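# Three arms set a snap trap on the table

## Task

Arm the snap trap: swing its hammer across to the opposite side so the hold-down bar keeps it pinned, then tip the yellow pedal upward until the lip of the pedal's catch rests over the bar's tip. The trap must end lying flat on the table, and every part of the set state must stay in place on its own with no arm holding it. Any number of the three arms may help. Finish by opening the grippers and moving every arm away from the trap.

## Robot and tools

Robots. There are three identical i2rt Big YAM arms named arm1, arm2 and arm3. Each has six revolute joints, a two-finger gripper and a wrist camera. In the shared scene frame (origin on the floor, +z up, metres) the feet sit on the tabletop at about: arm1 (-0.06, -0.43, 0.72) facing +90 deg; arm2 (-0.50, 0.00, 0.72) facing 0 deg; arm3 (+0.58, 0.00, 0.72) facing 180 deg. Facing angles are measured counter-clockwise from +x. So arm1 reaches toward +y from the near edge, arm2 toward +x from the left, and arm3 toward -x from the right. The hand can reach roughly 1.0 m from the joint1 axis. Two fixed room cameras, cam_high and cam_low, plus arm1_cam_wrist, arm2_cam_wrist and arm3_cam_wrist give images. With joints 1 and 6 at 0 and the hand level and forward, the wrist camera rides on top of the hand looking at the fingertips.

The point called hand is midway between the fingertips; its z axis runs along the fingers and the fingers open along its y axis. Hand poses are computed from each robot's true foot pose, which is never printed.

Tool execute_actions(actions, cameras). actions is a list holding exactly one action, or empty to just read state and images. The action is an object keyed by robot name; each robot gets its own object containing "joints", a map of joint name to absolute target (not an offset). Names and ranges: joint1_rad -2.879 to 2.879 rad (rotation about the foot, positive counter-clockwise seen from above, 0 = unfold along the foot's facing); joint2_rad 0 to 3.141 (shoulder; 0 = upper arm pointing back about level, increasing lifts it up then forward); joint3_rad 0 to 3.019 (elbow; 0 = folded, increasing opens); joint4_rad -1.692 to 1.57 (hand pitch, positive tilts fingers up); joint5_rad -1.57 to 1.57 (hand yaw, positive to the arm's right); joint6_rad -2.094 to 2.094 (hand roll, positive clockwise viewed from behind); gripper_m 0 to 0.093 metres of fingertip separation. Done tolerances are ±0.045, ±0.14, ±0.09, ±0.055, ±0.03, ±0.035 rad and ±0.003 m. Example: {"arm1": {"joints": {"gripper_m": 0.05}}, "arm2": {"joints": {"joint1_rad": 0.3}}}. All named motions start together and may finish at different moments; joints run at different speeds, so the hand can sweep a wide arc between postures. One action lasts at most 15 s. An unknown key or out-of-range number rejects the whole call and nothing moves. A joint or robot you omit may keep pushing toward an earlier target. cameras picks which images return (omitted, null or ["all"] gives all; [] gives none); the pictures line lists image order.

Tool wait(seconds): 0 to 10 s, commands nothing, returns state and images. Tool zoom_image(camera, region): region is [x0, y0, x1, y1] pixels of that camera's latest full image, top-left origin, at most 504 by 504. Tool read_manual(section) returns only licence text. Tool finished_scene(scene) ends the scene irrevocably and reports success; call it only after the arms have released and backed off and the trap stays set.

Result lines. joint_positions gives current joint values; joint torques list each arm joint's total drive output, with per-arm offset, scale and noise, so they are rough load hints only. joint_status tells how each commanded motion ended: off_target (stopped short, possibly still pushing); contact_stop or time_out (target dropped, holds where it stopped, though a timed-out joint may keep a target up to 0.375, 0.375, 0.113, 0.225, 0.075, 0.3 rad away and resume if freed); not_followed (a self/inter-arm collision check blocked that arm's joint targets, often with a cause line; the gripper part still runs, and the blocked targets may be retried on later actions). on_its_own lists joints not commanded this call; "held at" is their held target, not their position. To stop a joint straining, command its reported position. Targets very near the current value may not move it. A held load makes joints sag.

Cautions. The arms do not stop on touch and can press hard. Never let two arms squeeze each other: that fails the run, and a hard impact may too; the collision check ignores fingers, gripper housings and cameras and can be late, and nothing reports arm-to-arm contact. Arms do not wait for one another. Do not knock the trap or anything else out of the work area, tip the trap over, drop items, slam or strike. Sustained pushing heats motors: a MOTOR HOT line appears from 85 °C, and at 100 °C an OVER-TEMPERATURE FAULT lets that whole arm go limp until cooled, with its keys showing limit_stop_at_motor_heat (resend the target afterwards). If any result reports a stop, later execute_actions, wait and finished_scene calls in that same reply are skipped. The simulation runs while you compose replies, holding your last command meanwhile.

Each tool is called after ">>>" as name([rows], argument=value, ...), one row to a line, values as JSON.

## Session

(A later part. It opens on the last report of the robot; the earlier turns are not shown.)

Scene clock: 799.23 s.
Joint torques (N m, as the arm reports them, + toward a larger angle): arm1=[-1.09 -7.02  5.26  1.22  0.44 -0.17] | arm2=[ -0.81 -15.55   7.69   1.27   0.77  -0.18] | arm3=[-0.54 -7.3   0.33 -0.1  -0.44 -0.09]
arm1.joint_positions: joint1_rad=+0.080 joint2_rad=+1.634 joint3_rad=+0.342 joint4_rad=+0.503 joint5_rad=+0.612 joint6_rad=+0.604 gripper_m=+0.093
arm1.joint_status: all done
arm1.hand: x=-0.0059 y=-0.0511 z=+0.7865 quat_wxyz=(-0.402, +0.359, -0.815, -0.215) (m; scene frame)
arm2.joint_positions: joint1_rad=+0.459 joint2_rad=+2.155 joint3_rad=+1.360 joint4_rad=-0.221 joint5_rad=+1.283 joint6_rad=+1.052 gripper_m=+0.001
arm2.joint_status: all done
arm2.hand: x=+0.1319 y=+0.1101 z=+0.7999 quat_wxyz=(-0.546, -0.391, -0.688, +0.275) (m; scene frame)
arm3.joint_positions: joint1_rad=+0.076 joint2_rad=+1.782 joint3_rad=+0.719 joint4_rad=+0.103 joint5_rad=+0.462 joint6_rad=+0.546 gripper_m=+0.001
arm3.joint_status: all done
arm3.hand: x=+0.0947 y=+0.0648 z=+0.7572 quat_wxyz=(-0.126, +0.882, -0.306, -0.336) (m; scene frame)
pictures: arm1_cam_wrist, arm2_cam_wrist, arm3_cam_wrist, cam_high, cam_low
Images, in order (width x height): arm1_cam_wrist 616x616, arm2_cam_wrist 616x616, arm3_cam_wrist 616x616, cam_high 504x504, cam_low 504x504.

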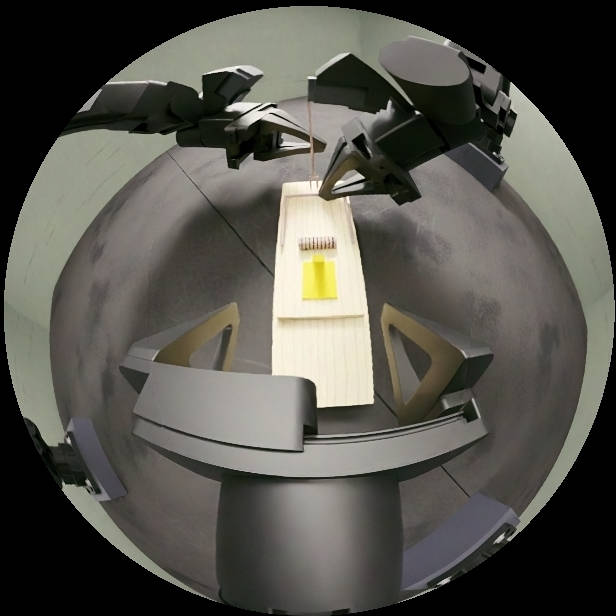

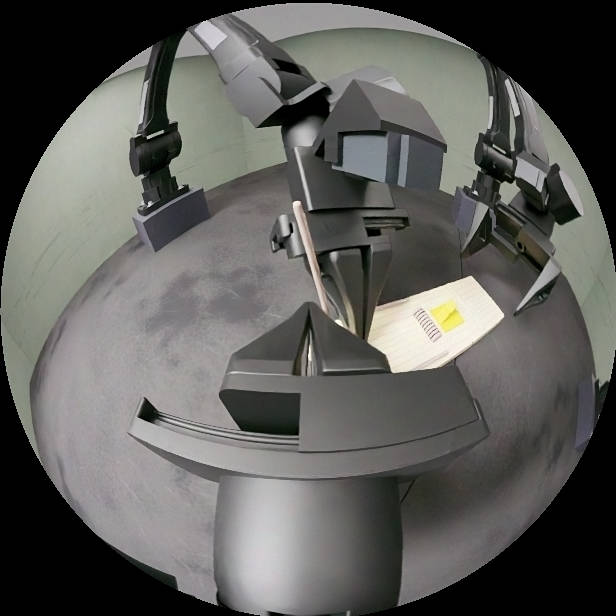

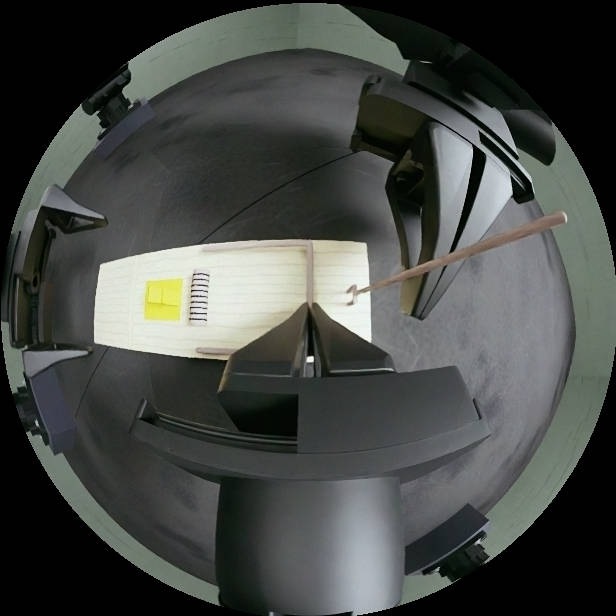

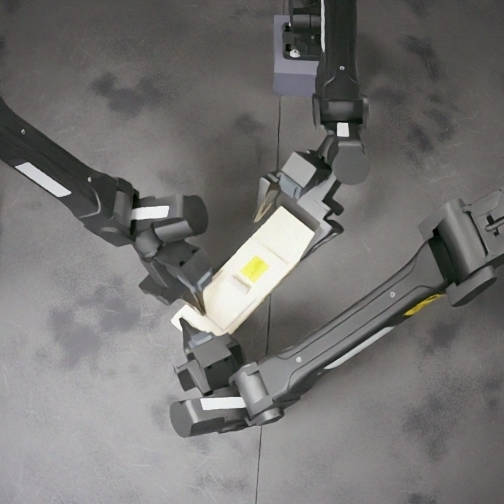

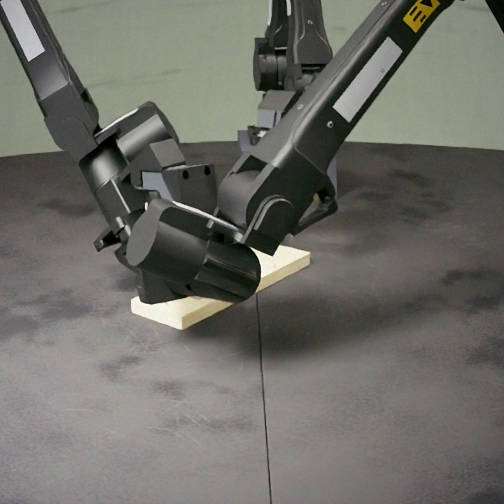

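>>> execute_actions([
  {"arm1":{"joints":{"gripper_m":0.0,"joint1_rad":-0.056,"joint2_rad":1.662,"joint3_rad":0.502,"joint4_rad":0.121,"joint5_rad":0.398,"joint6_rad":0.549}},"arm2":{"joints":{"joint4_rad":-0.385}}},
])

Scene clock: 885.33 s.
Joint torques (N m, as the arm reports them, + toward a larger angle): arm1=[-0.75 -8.67  5.62  0.95  0.1  -0.16] | arm2=[ -1.04 -15.73   7.58   0.21   0.84  -0.18] | arm3=[-0.52 -7.33  0.32 -0.11 -0.44 -0.09]
arm1.joint_positions: joint1_rad=-0.060 joint2_rad=+1.652 joint3_rad=+0.494 joint4_rad=+0.134 joint5_rad=+0.402 joint6_rad=+0.562 gripper_m=+0.001
arm1.joint_status: all done
arm1.hand: x=+0.0151 y=-0.0372 z=+0.7562 quat_wxyz=(-0.296, +0.401, -0.856, -0.134) (m; scene frame)
arm2.joint_positions: joint1_rad=+0.459 joint2_rad=+2.155 joint3_rad=+1.360 joint4_rad=-0.377 joint5_rad=+1.283 joint6_rad=+1.051 gripper_m=+0.001
arm2.joint_status: all done
arm2.hand: x=+0.1163 y=+0.1030 z=+0.7912 quat_wxyz=(-0.509, -0.352, -0.716, +0.324) (m; scene frame)
arm3.joint_positions: joint1_rad=+0.076 joint2_rad=+1.782 joint3_rad=+0.719 joint4_rad=+0.103 joint5_rad=+0.462 joint6_rad=+0.546 gripper_m=+0.001
arm3.joint_status: not commanded
arm3.hand: x=+0.0947 y=+0.0648 z=+0.7572 quat_wxyz=(-0.126, +0.882, -0.306, -0.336) (m; scene frame)
pictures: arm1_cam_wrist, arm2_cam_wrist, arm3_cam_wrist, cam_high, cam_low
Images, in order (width x height): arm1_cam_wrist 616x616, arm2_cam_wrist 616x616, arm3_cam_wrist 616x616, cam_high 504x504, cam_low 504x504.

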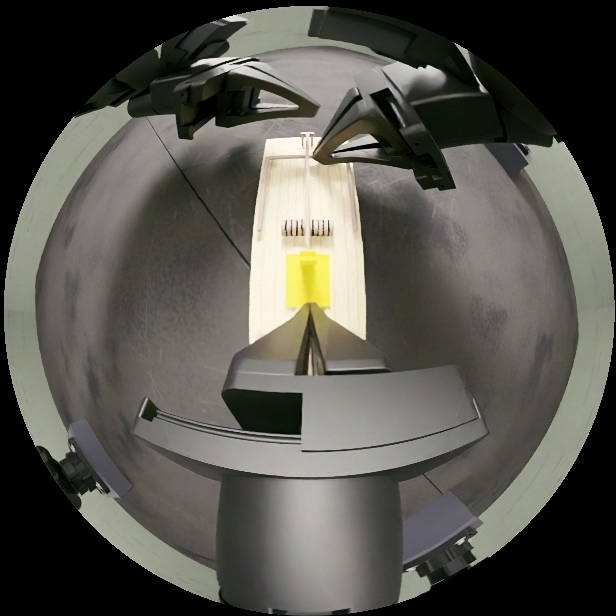

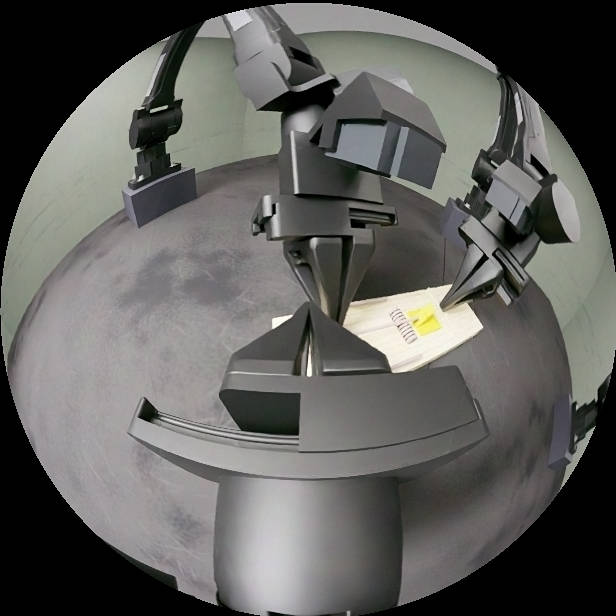

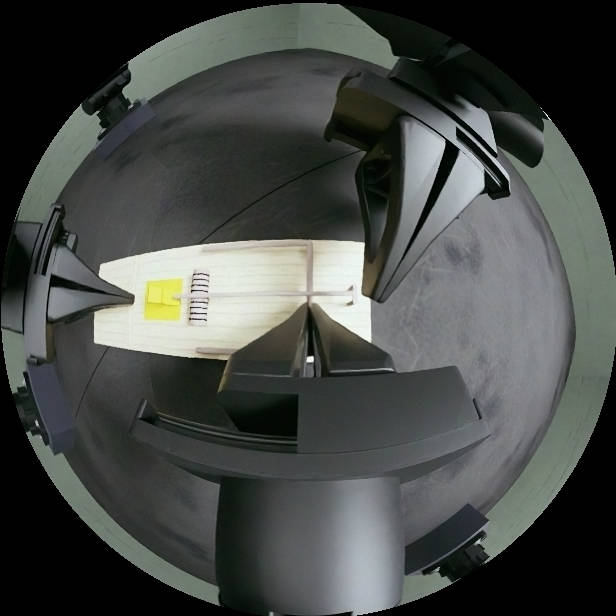

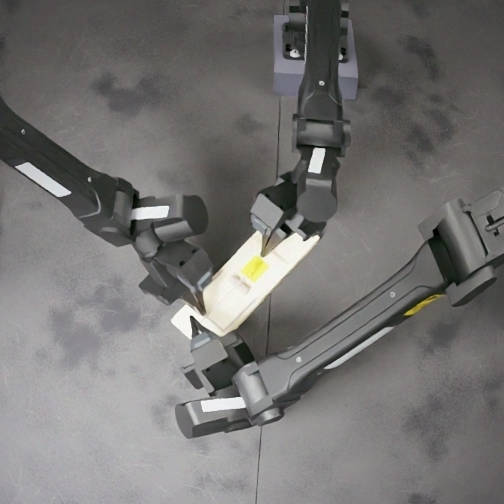

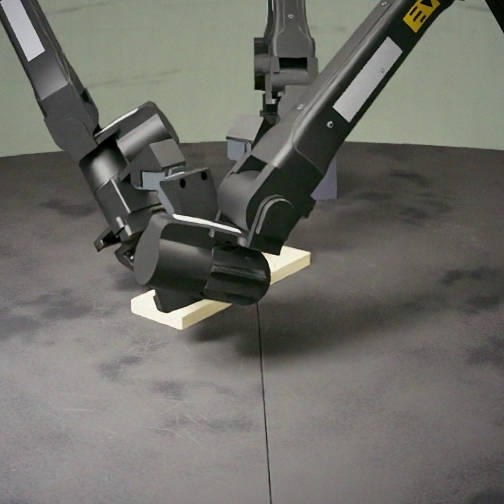

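The bar has flipped. Now I'll measure for the push.

>>> zoom_image(camera="arm1_cam_wrist", region=[240, 200, 380, 350])

>>> zoom_image(camera="arm2_cam_wrist", region=[360, 250, 500, 360])

>>> zoom_image(camera="arm3_cam_wrist", region=[80, 240, 240, 360])

Region (240, 200, 380, 350) of arm1_cam_wrist's 616x616 image, scaled by 3.360, with more detail than that image has; it fills the left 470 columns of this view, and the rest is white.

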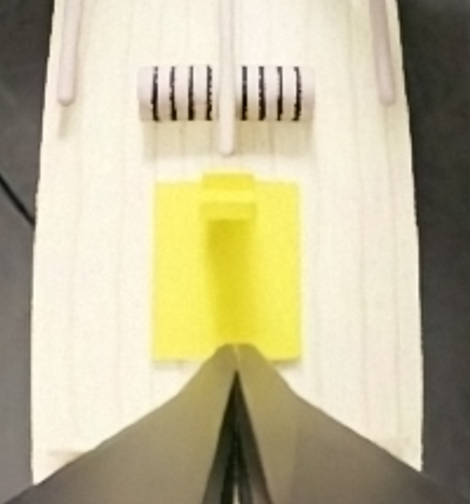

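Region (360, 250, 500, 360) of arm2_cam_wrist's 616x616 image, scaled by 3.600, with more detail than that image has; it fills the top 396 rows of this view, and the rest is white.

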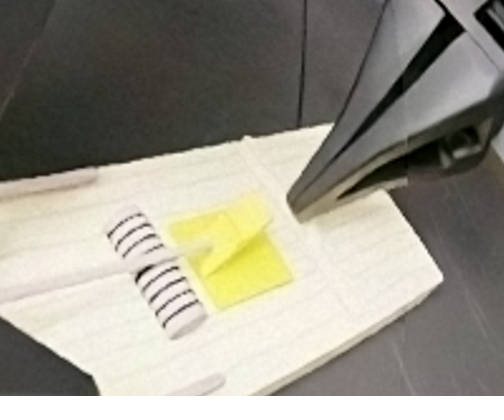

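Region (80, 240, 240, 360) of arm3_cam_wrist's 616x616 image, scaled by 3.150, with more detail than that image has; it fills the top 378 rows of this view, and the rest is white.

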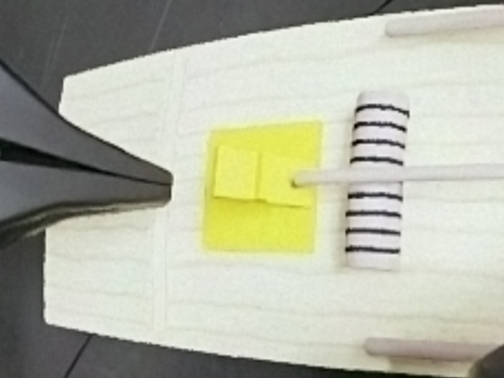

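>>> execute_actions([
  {"arm1":{"joints":{"joint1_rad":-0.118,"joint2_rad":1.704,"joint3_rad":0.582,"joint5_rad":0.368,"joint6_rad":0.497}},"arm2":{"joints":{"joint1_rad":0.56,"joint2_rad":2.08}}},
])

Scene clock: 944.77 s.
Joint torques (N m, as the arm reports them, + toward a larger angle): arm1=[-1.2  -9.1   7.07  1.06  0.12 -0.16] | arm2=[ -1.47 -14.84   8.1    0.29   0.82  -0.18] | arm3=[-0.49 -7.33  0.33 -0.11 -0.44 -0.09]
arm1.joint_positions: joint1_rad=-0.117 joint2_rad=+1.689 joint3_rad=+0.561 joint4_rad=+0.132 joint5_rad=+0.372 joint6_rad=+0.510 gripper_m=+0.001
arm1.joint_status: all done
arm1.hand: x=+0.0349 y=-0.0113 z=+0.7587 quat_wxyz=(-0.298, +0.400, -0.856, -0.138) (m; scene frame)
arm2.joint_positions: joint1_rad=+0.565 joint2_rad=+2.084 joint3_rad=+1.360 joint4_rad=-0.379 joint5_rad=+1.283 joint6_rad=+1.051 gripper_m=+0.001
arm2.joint_status: all done
arm2.hand: x=+0.1074 y=+0.1707 z=+0.8336 quat_wxyz=(-0.541, -0.332, -0.723, +0.274) (m; scene frame)
arm3.joint_positions: joint1_rad=+0.076 joint2_rad=+1.782 joint3_rad=+0.719 joint4_rad=+0.103 joint5_rad=+0.462 joint6_rad=+0.546 gripper_m=+0.001
arm3.joint_status: not commanded
arm3.hand: x=+0.0947 y=+0.0648 z=+0.7572 quat_wxyz=(-0.126, +0.882, -0.306, -0.336) (m; scene frame)
pictures: arm1_cam_wrist, arm2_cam_wrist, arm3_cam_wrist, cam_high, cam_low
Images, in order (width x height): arm1_cam_wrist 616x616, arm2_cam_wrist 616x616, arm3_cam_wrist 616x616, cam_high 504x504, cam_low 504x504.

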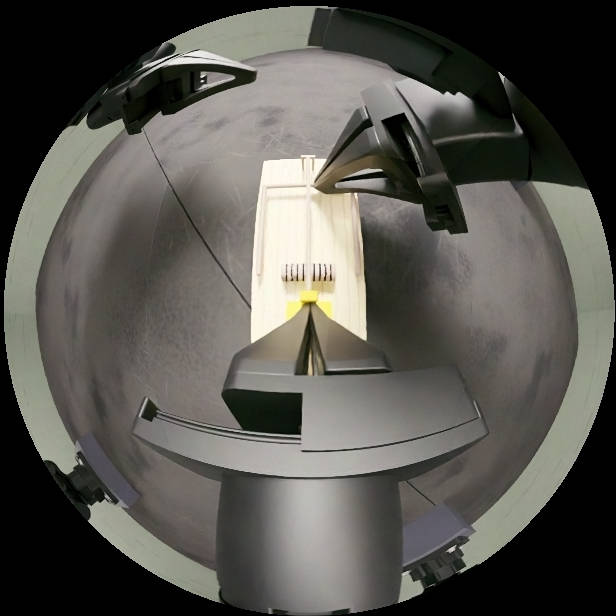

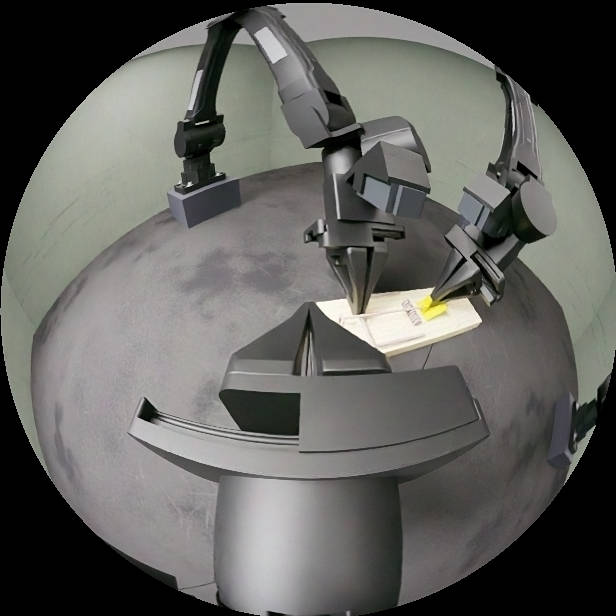

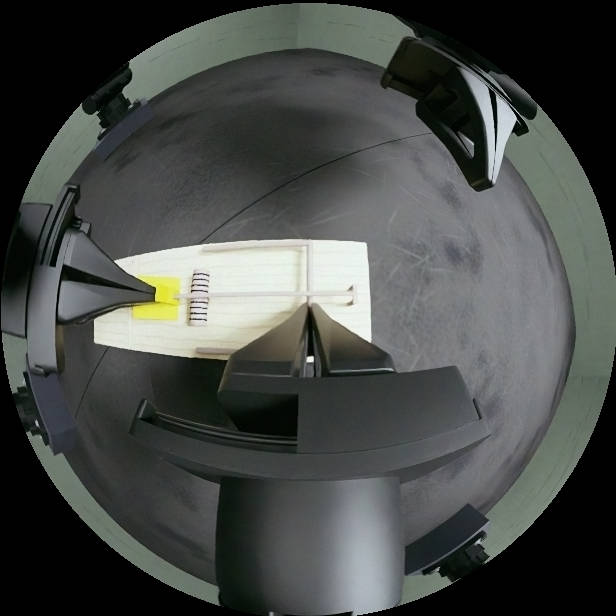

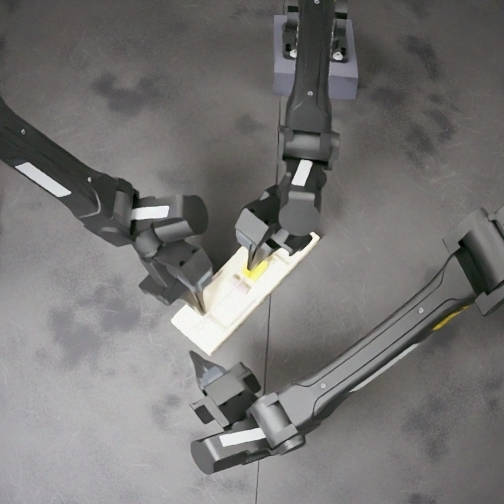

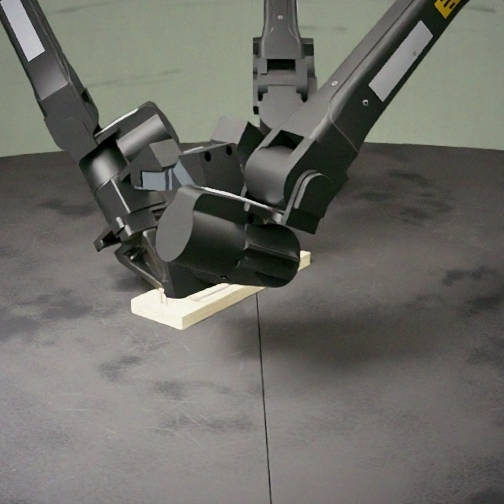

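>>> zoom_image(camera="arm1_cam_wrist", region=[270, 250, 350, 330])

>>> zoom_image(camera="arm3_cam_wrist", region=[120, 260, 220, 335])

>>> zoom_image(camera="arm2_cam_wrist", region=[390, 275, 470, 335])

Region (270, 250, 350, 330) of arm1_cam_wrist's 616x616 image, scaled by 6.300, with more detail than that image has.

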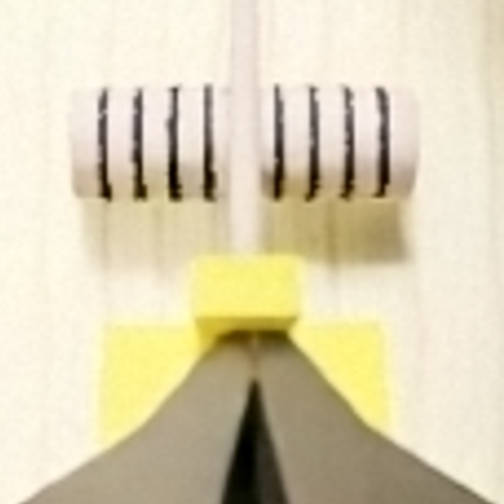

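Region (120, 260, 220, 335) of arm3_cam_wrist's 616x616 image, scaled by 5.040, with more detail than that image has; it fills the top 378 rows of this view, and the rest is white.

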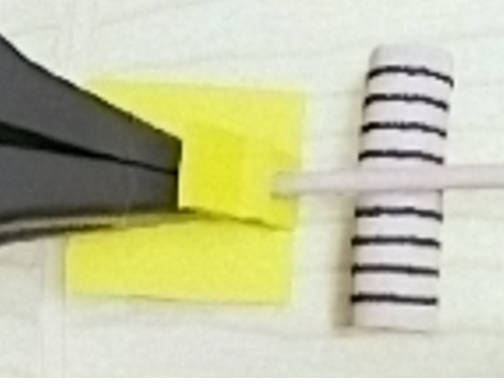

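Region (390, 275, 470, 335) of arm2_cam_wrist's 616x616 image, scaled by 6.300, with more detail than that image has; it fills the top 378 rows of this view, and the rest is white.

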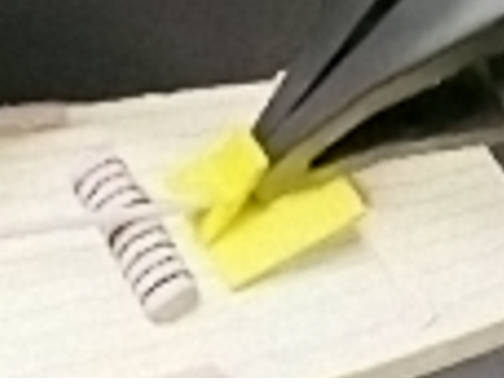

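>>> execute_actions([
  {"arm3":{"joints":{"joint2_rad":1.805,"joint3_rad":0.704}}},
])

Scene clock: 973.03 s.
Joint torques (N m, as the arm reports them, + toward a larger angle): arm1=[-0.94 -9.24  6.99  1.07  0.13 -0.14] | arm2=[ -1.32 -15.02   8.01   0.35   0.81  -0.17] | arm3=[ -0.49 -12.11   4.33   0.34  -0.21  -0.09]
arm1.joint_positions: joint1_rad=-0.117 joint2_rad=+1.689 joint3_rad=+0.561 joint4_rad=+0.132 joint5_rad=+0.372 joint6_rad=+0.510 gripper_m=+0.001
arm1.joint_status: not commanded
arm1.hand: x=+0.0349 y=-0.0113 z=+0.7587 quat_wxyz=(-0.298, +0.400, -0.856, -0.138) (m; scene frame)
arm2.joint_positions: joint1_rad=+0.565 joint2_rad=+2.084 joint3_rad=+1.360 joint4_rad=-0.379 joint5_rad=+1.283 joint6_rad=+1.051 gripper_m=+0.001
arm2.joint_status: not commanded
arm2.hand: x=+0.1074 y=+0.1707 z=+0.8336 quat_wxyz=(-0.541, -0.332, -0.723, +0.274) (m; scene frame)
arm3.joint_positions: joint1_rad=+0.075 joint2_rad=+1.762 joint3_rad=+0.719 joint4_rad=+0.093 joint5_rad=+0.456 joint6_rad=+0.546 gripper_m=+0.001
arm3.joint_status: all done
arm3.hand: x=+0.0928 y=+0.0641 z=+0.7648 quat_wxyz=(-0.122, +0.881, -0.306, -0.340) (m; scene frame)
pictures: arm1_cam_wrist, arm2_cam_wrist, arm3_cam_wrist, cam_high, cam_low
Images, in order (width x height): arm1_cam_wrist 616x616, arm2_cam_wrist 616x616, arm3_cam_wrist 616x616, cam_high 504x504, cam_low 504x504.

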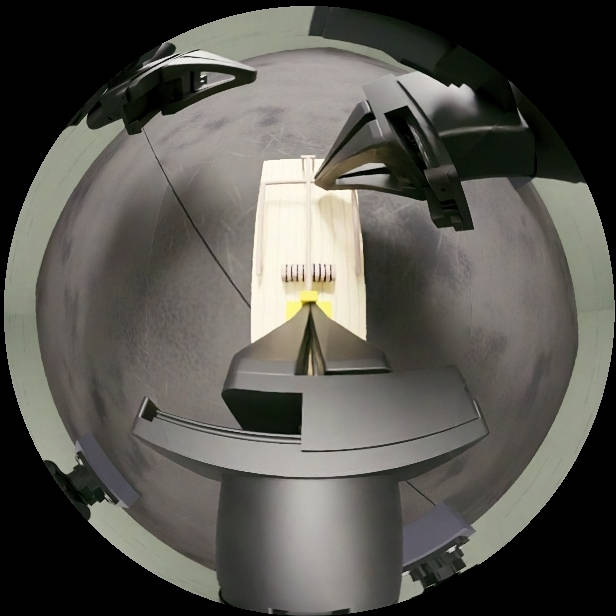

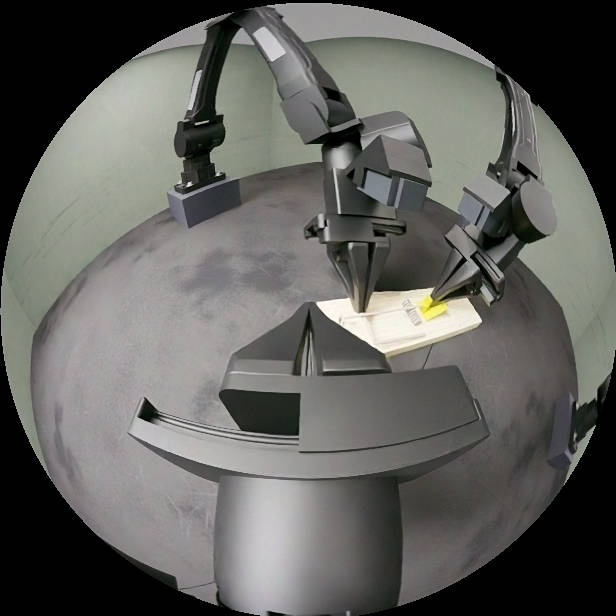

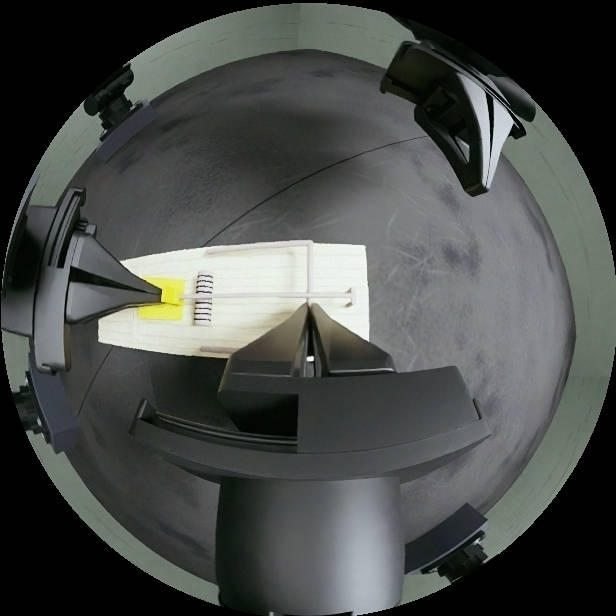

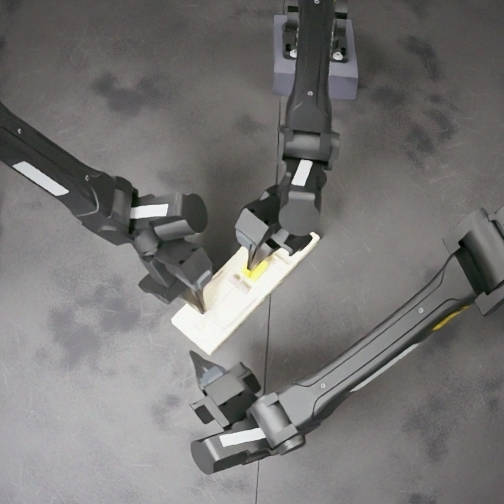

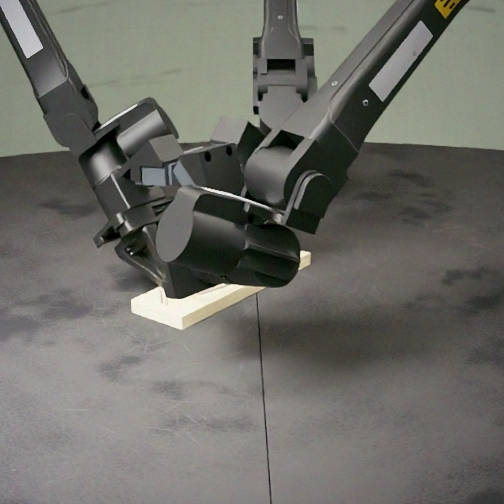

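>>> zoom_image(camera="arm3_cam_wrist", region=[120, 250, 380, 345])

>>> zoom_image(camera="arm1_cam_wrist", region=[250, 140, 400, 330])

Region (120, 250, 380, 345) of arm3_cam_wrist's 616x616 image, scaled by 1.938, with more detail than that image has; it fills the top 184 rows of this view, and the rest is white.

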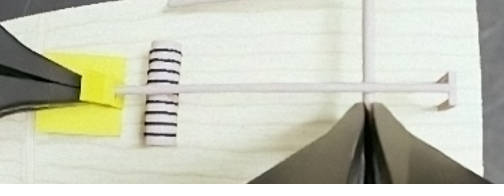

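Region (250, 140, 400, 330) of arm1_cam_wrist's 616x616 image, scaled by 2.653, with more detail than that image has; it fills the left 398 columns of this view, and the rest is white.

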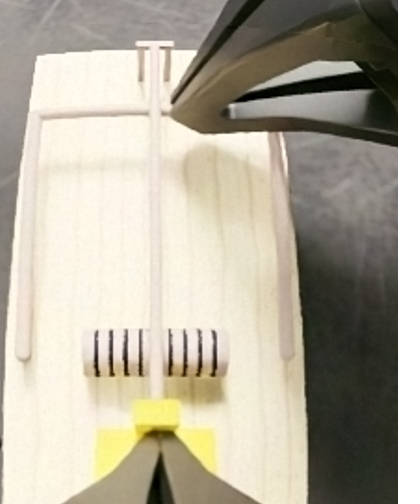

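>>> execute_actions([
  {"arm1":{"joints":{"joint2_rad":1.35,"joint3_rad":0.567}},"arm2":{"joints":{"joint1_rad":0.70,"joint2_rad":1.90}},"arm3":{"joints":{"gripper_m":0.018,"joint2_rad":1.44}}},
])

Scene clock: 1012.70 s.
Joint torques (N m, as the arm reports them, + toward a larger angle): arm1=[-0.95 -6.72  8.9   1.78  0.1  -0.19] | arm2=[ -1.1  -12.79   9.33   0.64   0.65  -0.19] | arm3=[ -0.32 -11.41   8.25   1.85   0.23  -0.1 ]
arm1.joint_positions: joint1_rad=-0.117 joint2_rad=+1.336 joint3_rad=+0.561 joint4_rad=+0.127 joint5_rad=+0.370 joint6_rad=+0.510 gripper_m=+0.001
arm1.joint_status: all done
arm1.hand: x=+0.0376 y=+0.0240 z=+0.9078 quat_wxyz=(-0.373, +0.344, -0.815, -0.279) (m; scene frame)
arm2.joint_positions: joint1_rad=+0.701 joint2_rad=+1.889 joint3_rad=+1.360 joint4_rad=-0.381 joint5_rad=+1.284 joint6_rad=+1.051 gripper_m=+0.001
arm2.joint_status: all done
arm2.hand: x=+0.0808 y=+0.2515 z=+0.9491 quat_wxyz=(-0.595, -0.333, -0.712, +0.170) (m; scene frame)
arm3.joint_positions: joint1_rad=+0.073 joint2_rad=+1.419 joint3_rad=+0.706 joint4_rad=+0.070 joint5_rad=+0.444 joint6_rad=+0.545 gripper_m=+0.018
arm3.joint_status: all done
arm3.hand: x=+0.0729 y=+0.0636 z=+0.9187 quat_wxyz=(-0.067, +0.821, -0.321, -0.468) (m; scene frame)
pictures: arm1_cam_wrist, arm2_cam_wrist, arm3_cam_wrist, cam_high, cam_low
Images, in order (width x height): arm1_cam_wrist 616x616, arm2_cam_wrist 616x616, arm3_cam_wrist 616x616, cam_high 504x504, cam_low 504x504.

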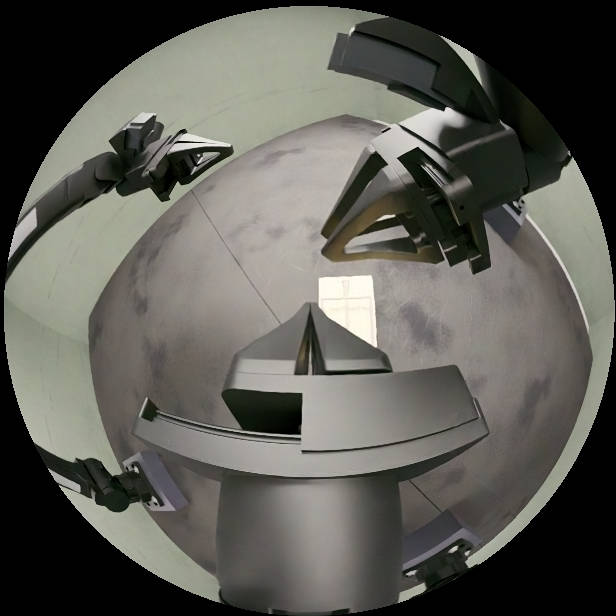

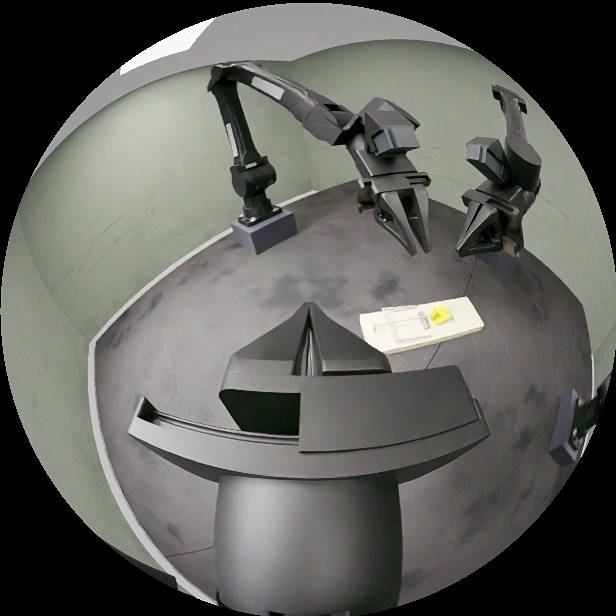

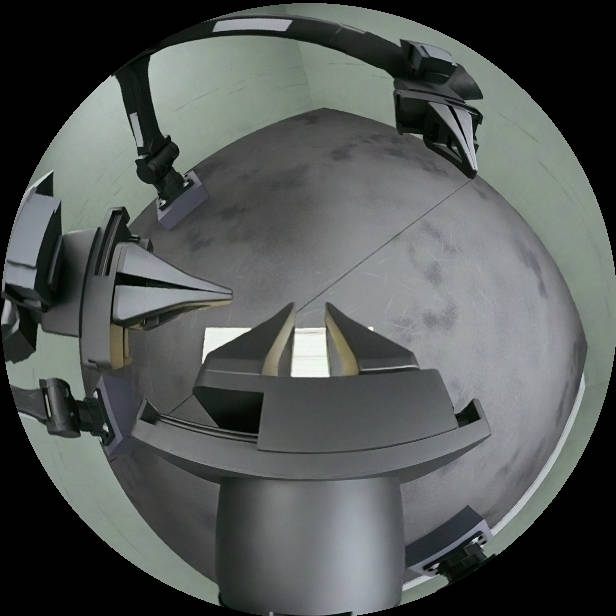

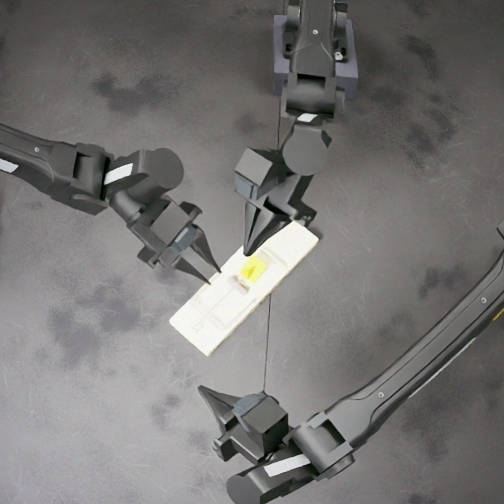

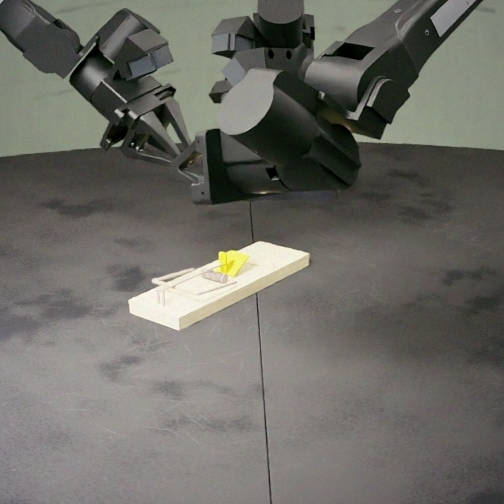

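>>> zoom_image(camera="cam_low", region=[120, 230, 320, 340])

>>> execute_actions(actions=[], cameras=["cam_low", "cam_high"])

Region (120, 230, 320, 340) of cam_low's 504x504 image, scaled by 2.520, with more detail than that image has; it fills the top 277 rows of this view, and the rest is white.

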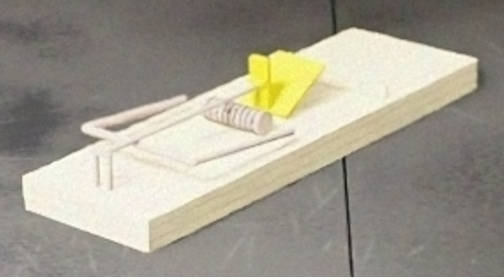

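Scene clock: 1015.07 s.
Joint torques (N m, as the arm reports them, + toward a larger angle): arm1=[-0.95 -6.86  8.96  1.74  0.07 -0.16] | arm2=[ -1.34 -12.91   9.32   0.68   0.66  -0.19] | arm3=[ -0.34 -11.37   8.19   1.86   0.23  -0.1 ]
arm1.joint_positions: joint1_rad=-0.117 joint2_rad=+1.336 joint3_rad=+0.561 joint4_rad=+0.127 joint5_rad=+0.370 joint6_rad=+0.510 gripper_m=+0.001
arm1.joint_status: all done
arm1.hand: x=+0.0376 y=+0.0240 z=+0.9078 quat_wxyz=(-0.373, +0.344, -0.815, -0.279) (m; scene frame)
arm2.joint_positions: joint1_rad=+0.701 joint2_rad=+1.889 joint3_rad=+1.360 joint4_rad=-0.381 joint5_rad=+1.284 joint6_rad=+1.051 gripper_m=+0.001
arm2.joint_status: all done
arm2.hand: x=+0.0808 y=+0.2515 z=+0.9491 quat_wxyz=(-0.595, -0.333, -0.712, +0.170) (m; scene frame)
arm3.joint_positions: joint1_rad=+0.073 joint2_rad=+1.419 joint3_rad=+0.706 joint4_rad=+0.070 joint5_rad=+0.444 joint6_rad=+0.545 gripper_m=+0.018
arm3.joint_status: all done
arm3.hand: x=+0.0729 y=+0.0636 z=+0.9187 quat_wxyz=(-0.067, +0.821, -0.321, -0.468) (m; scene frame)
pictures: cam_high, cam_low
Images, in order (width x height): cam_high 504x504, cam_low 504x504.

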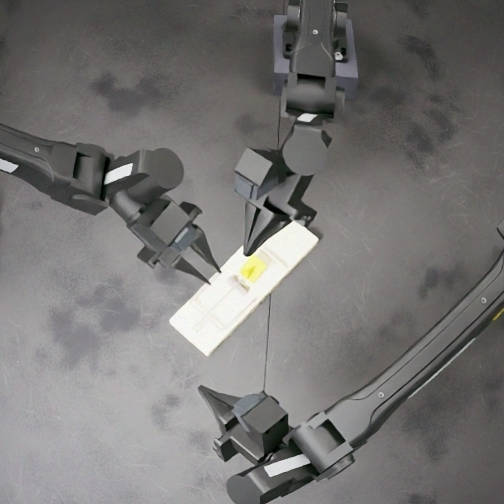

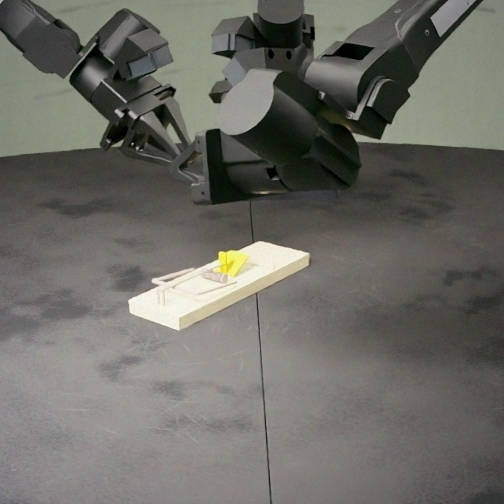

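The trap is set and holding on its own, and all three arms are about 15 cm or more above it.

>>> finished_scene(scene=2)

The scene is finished: the task was done.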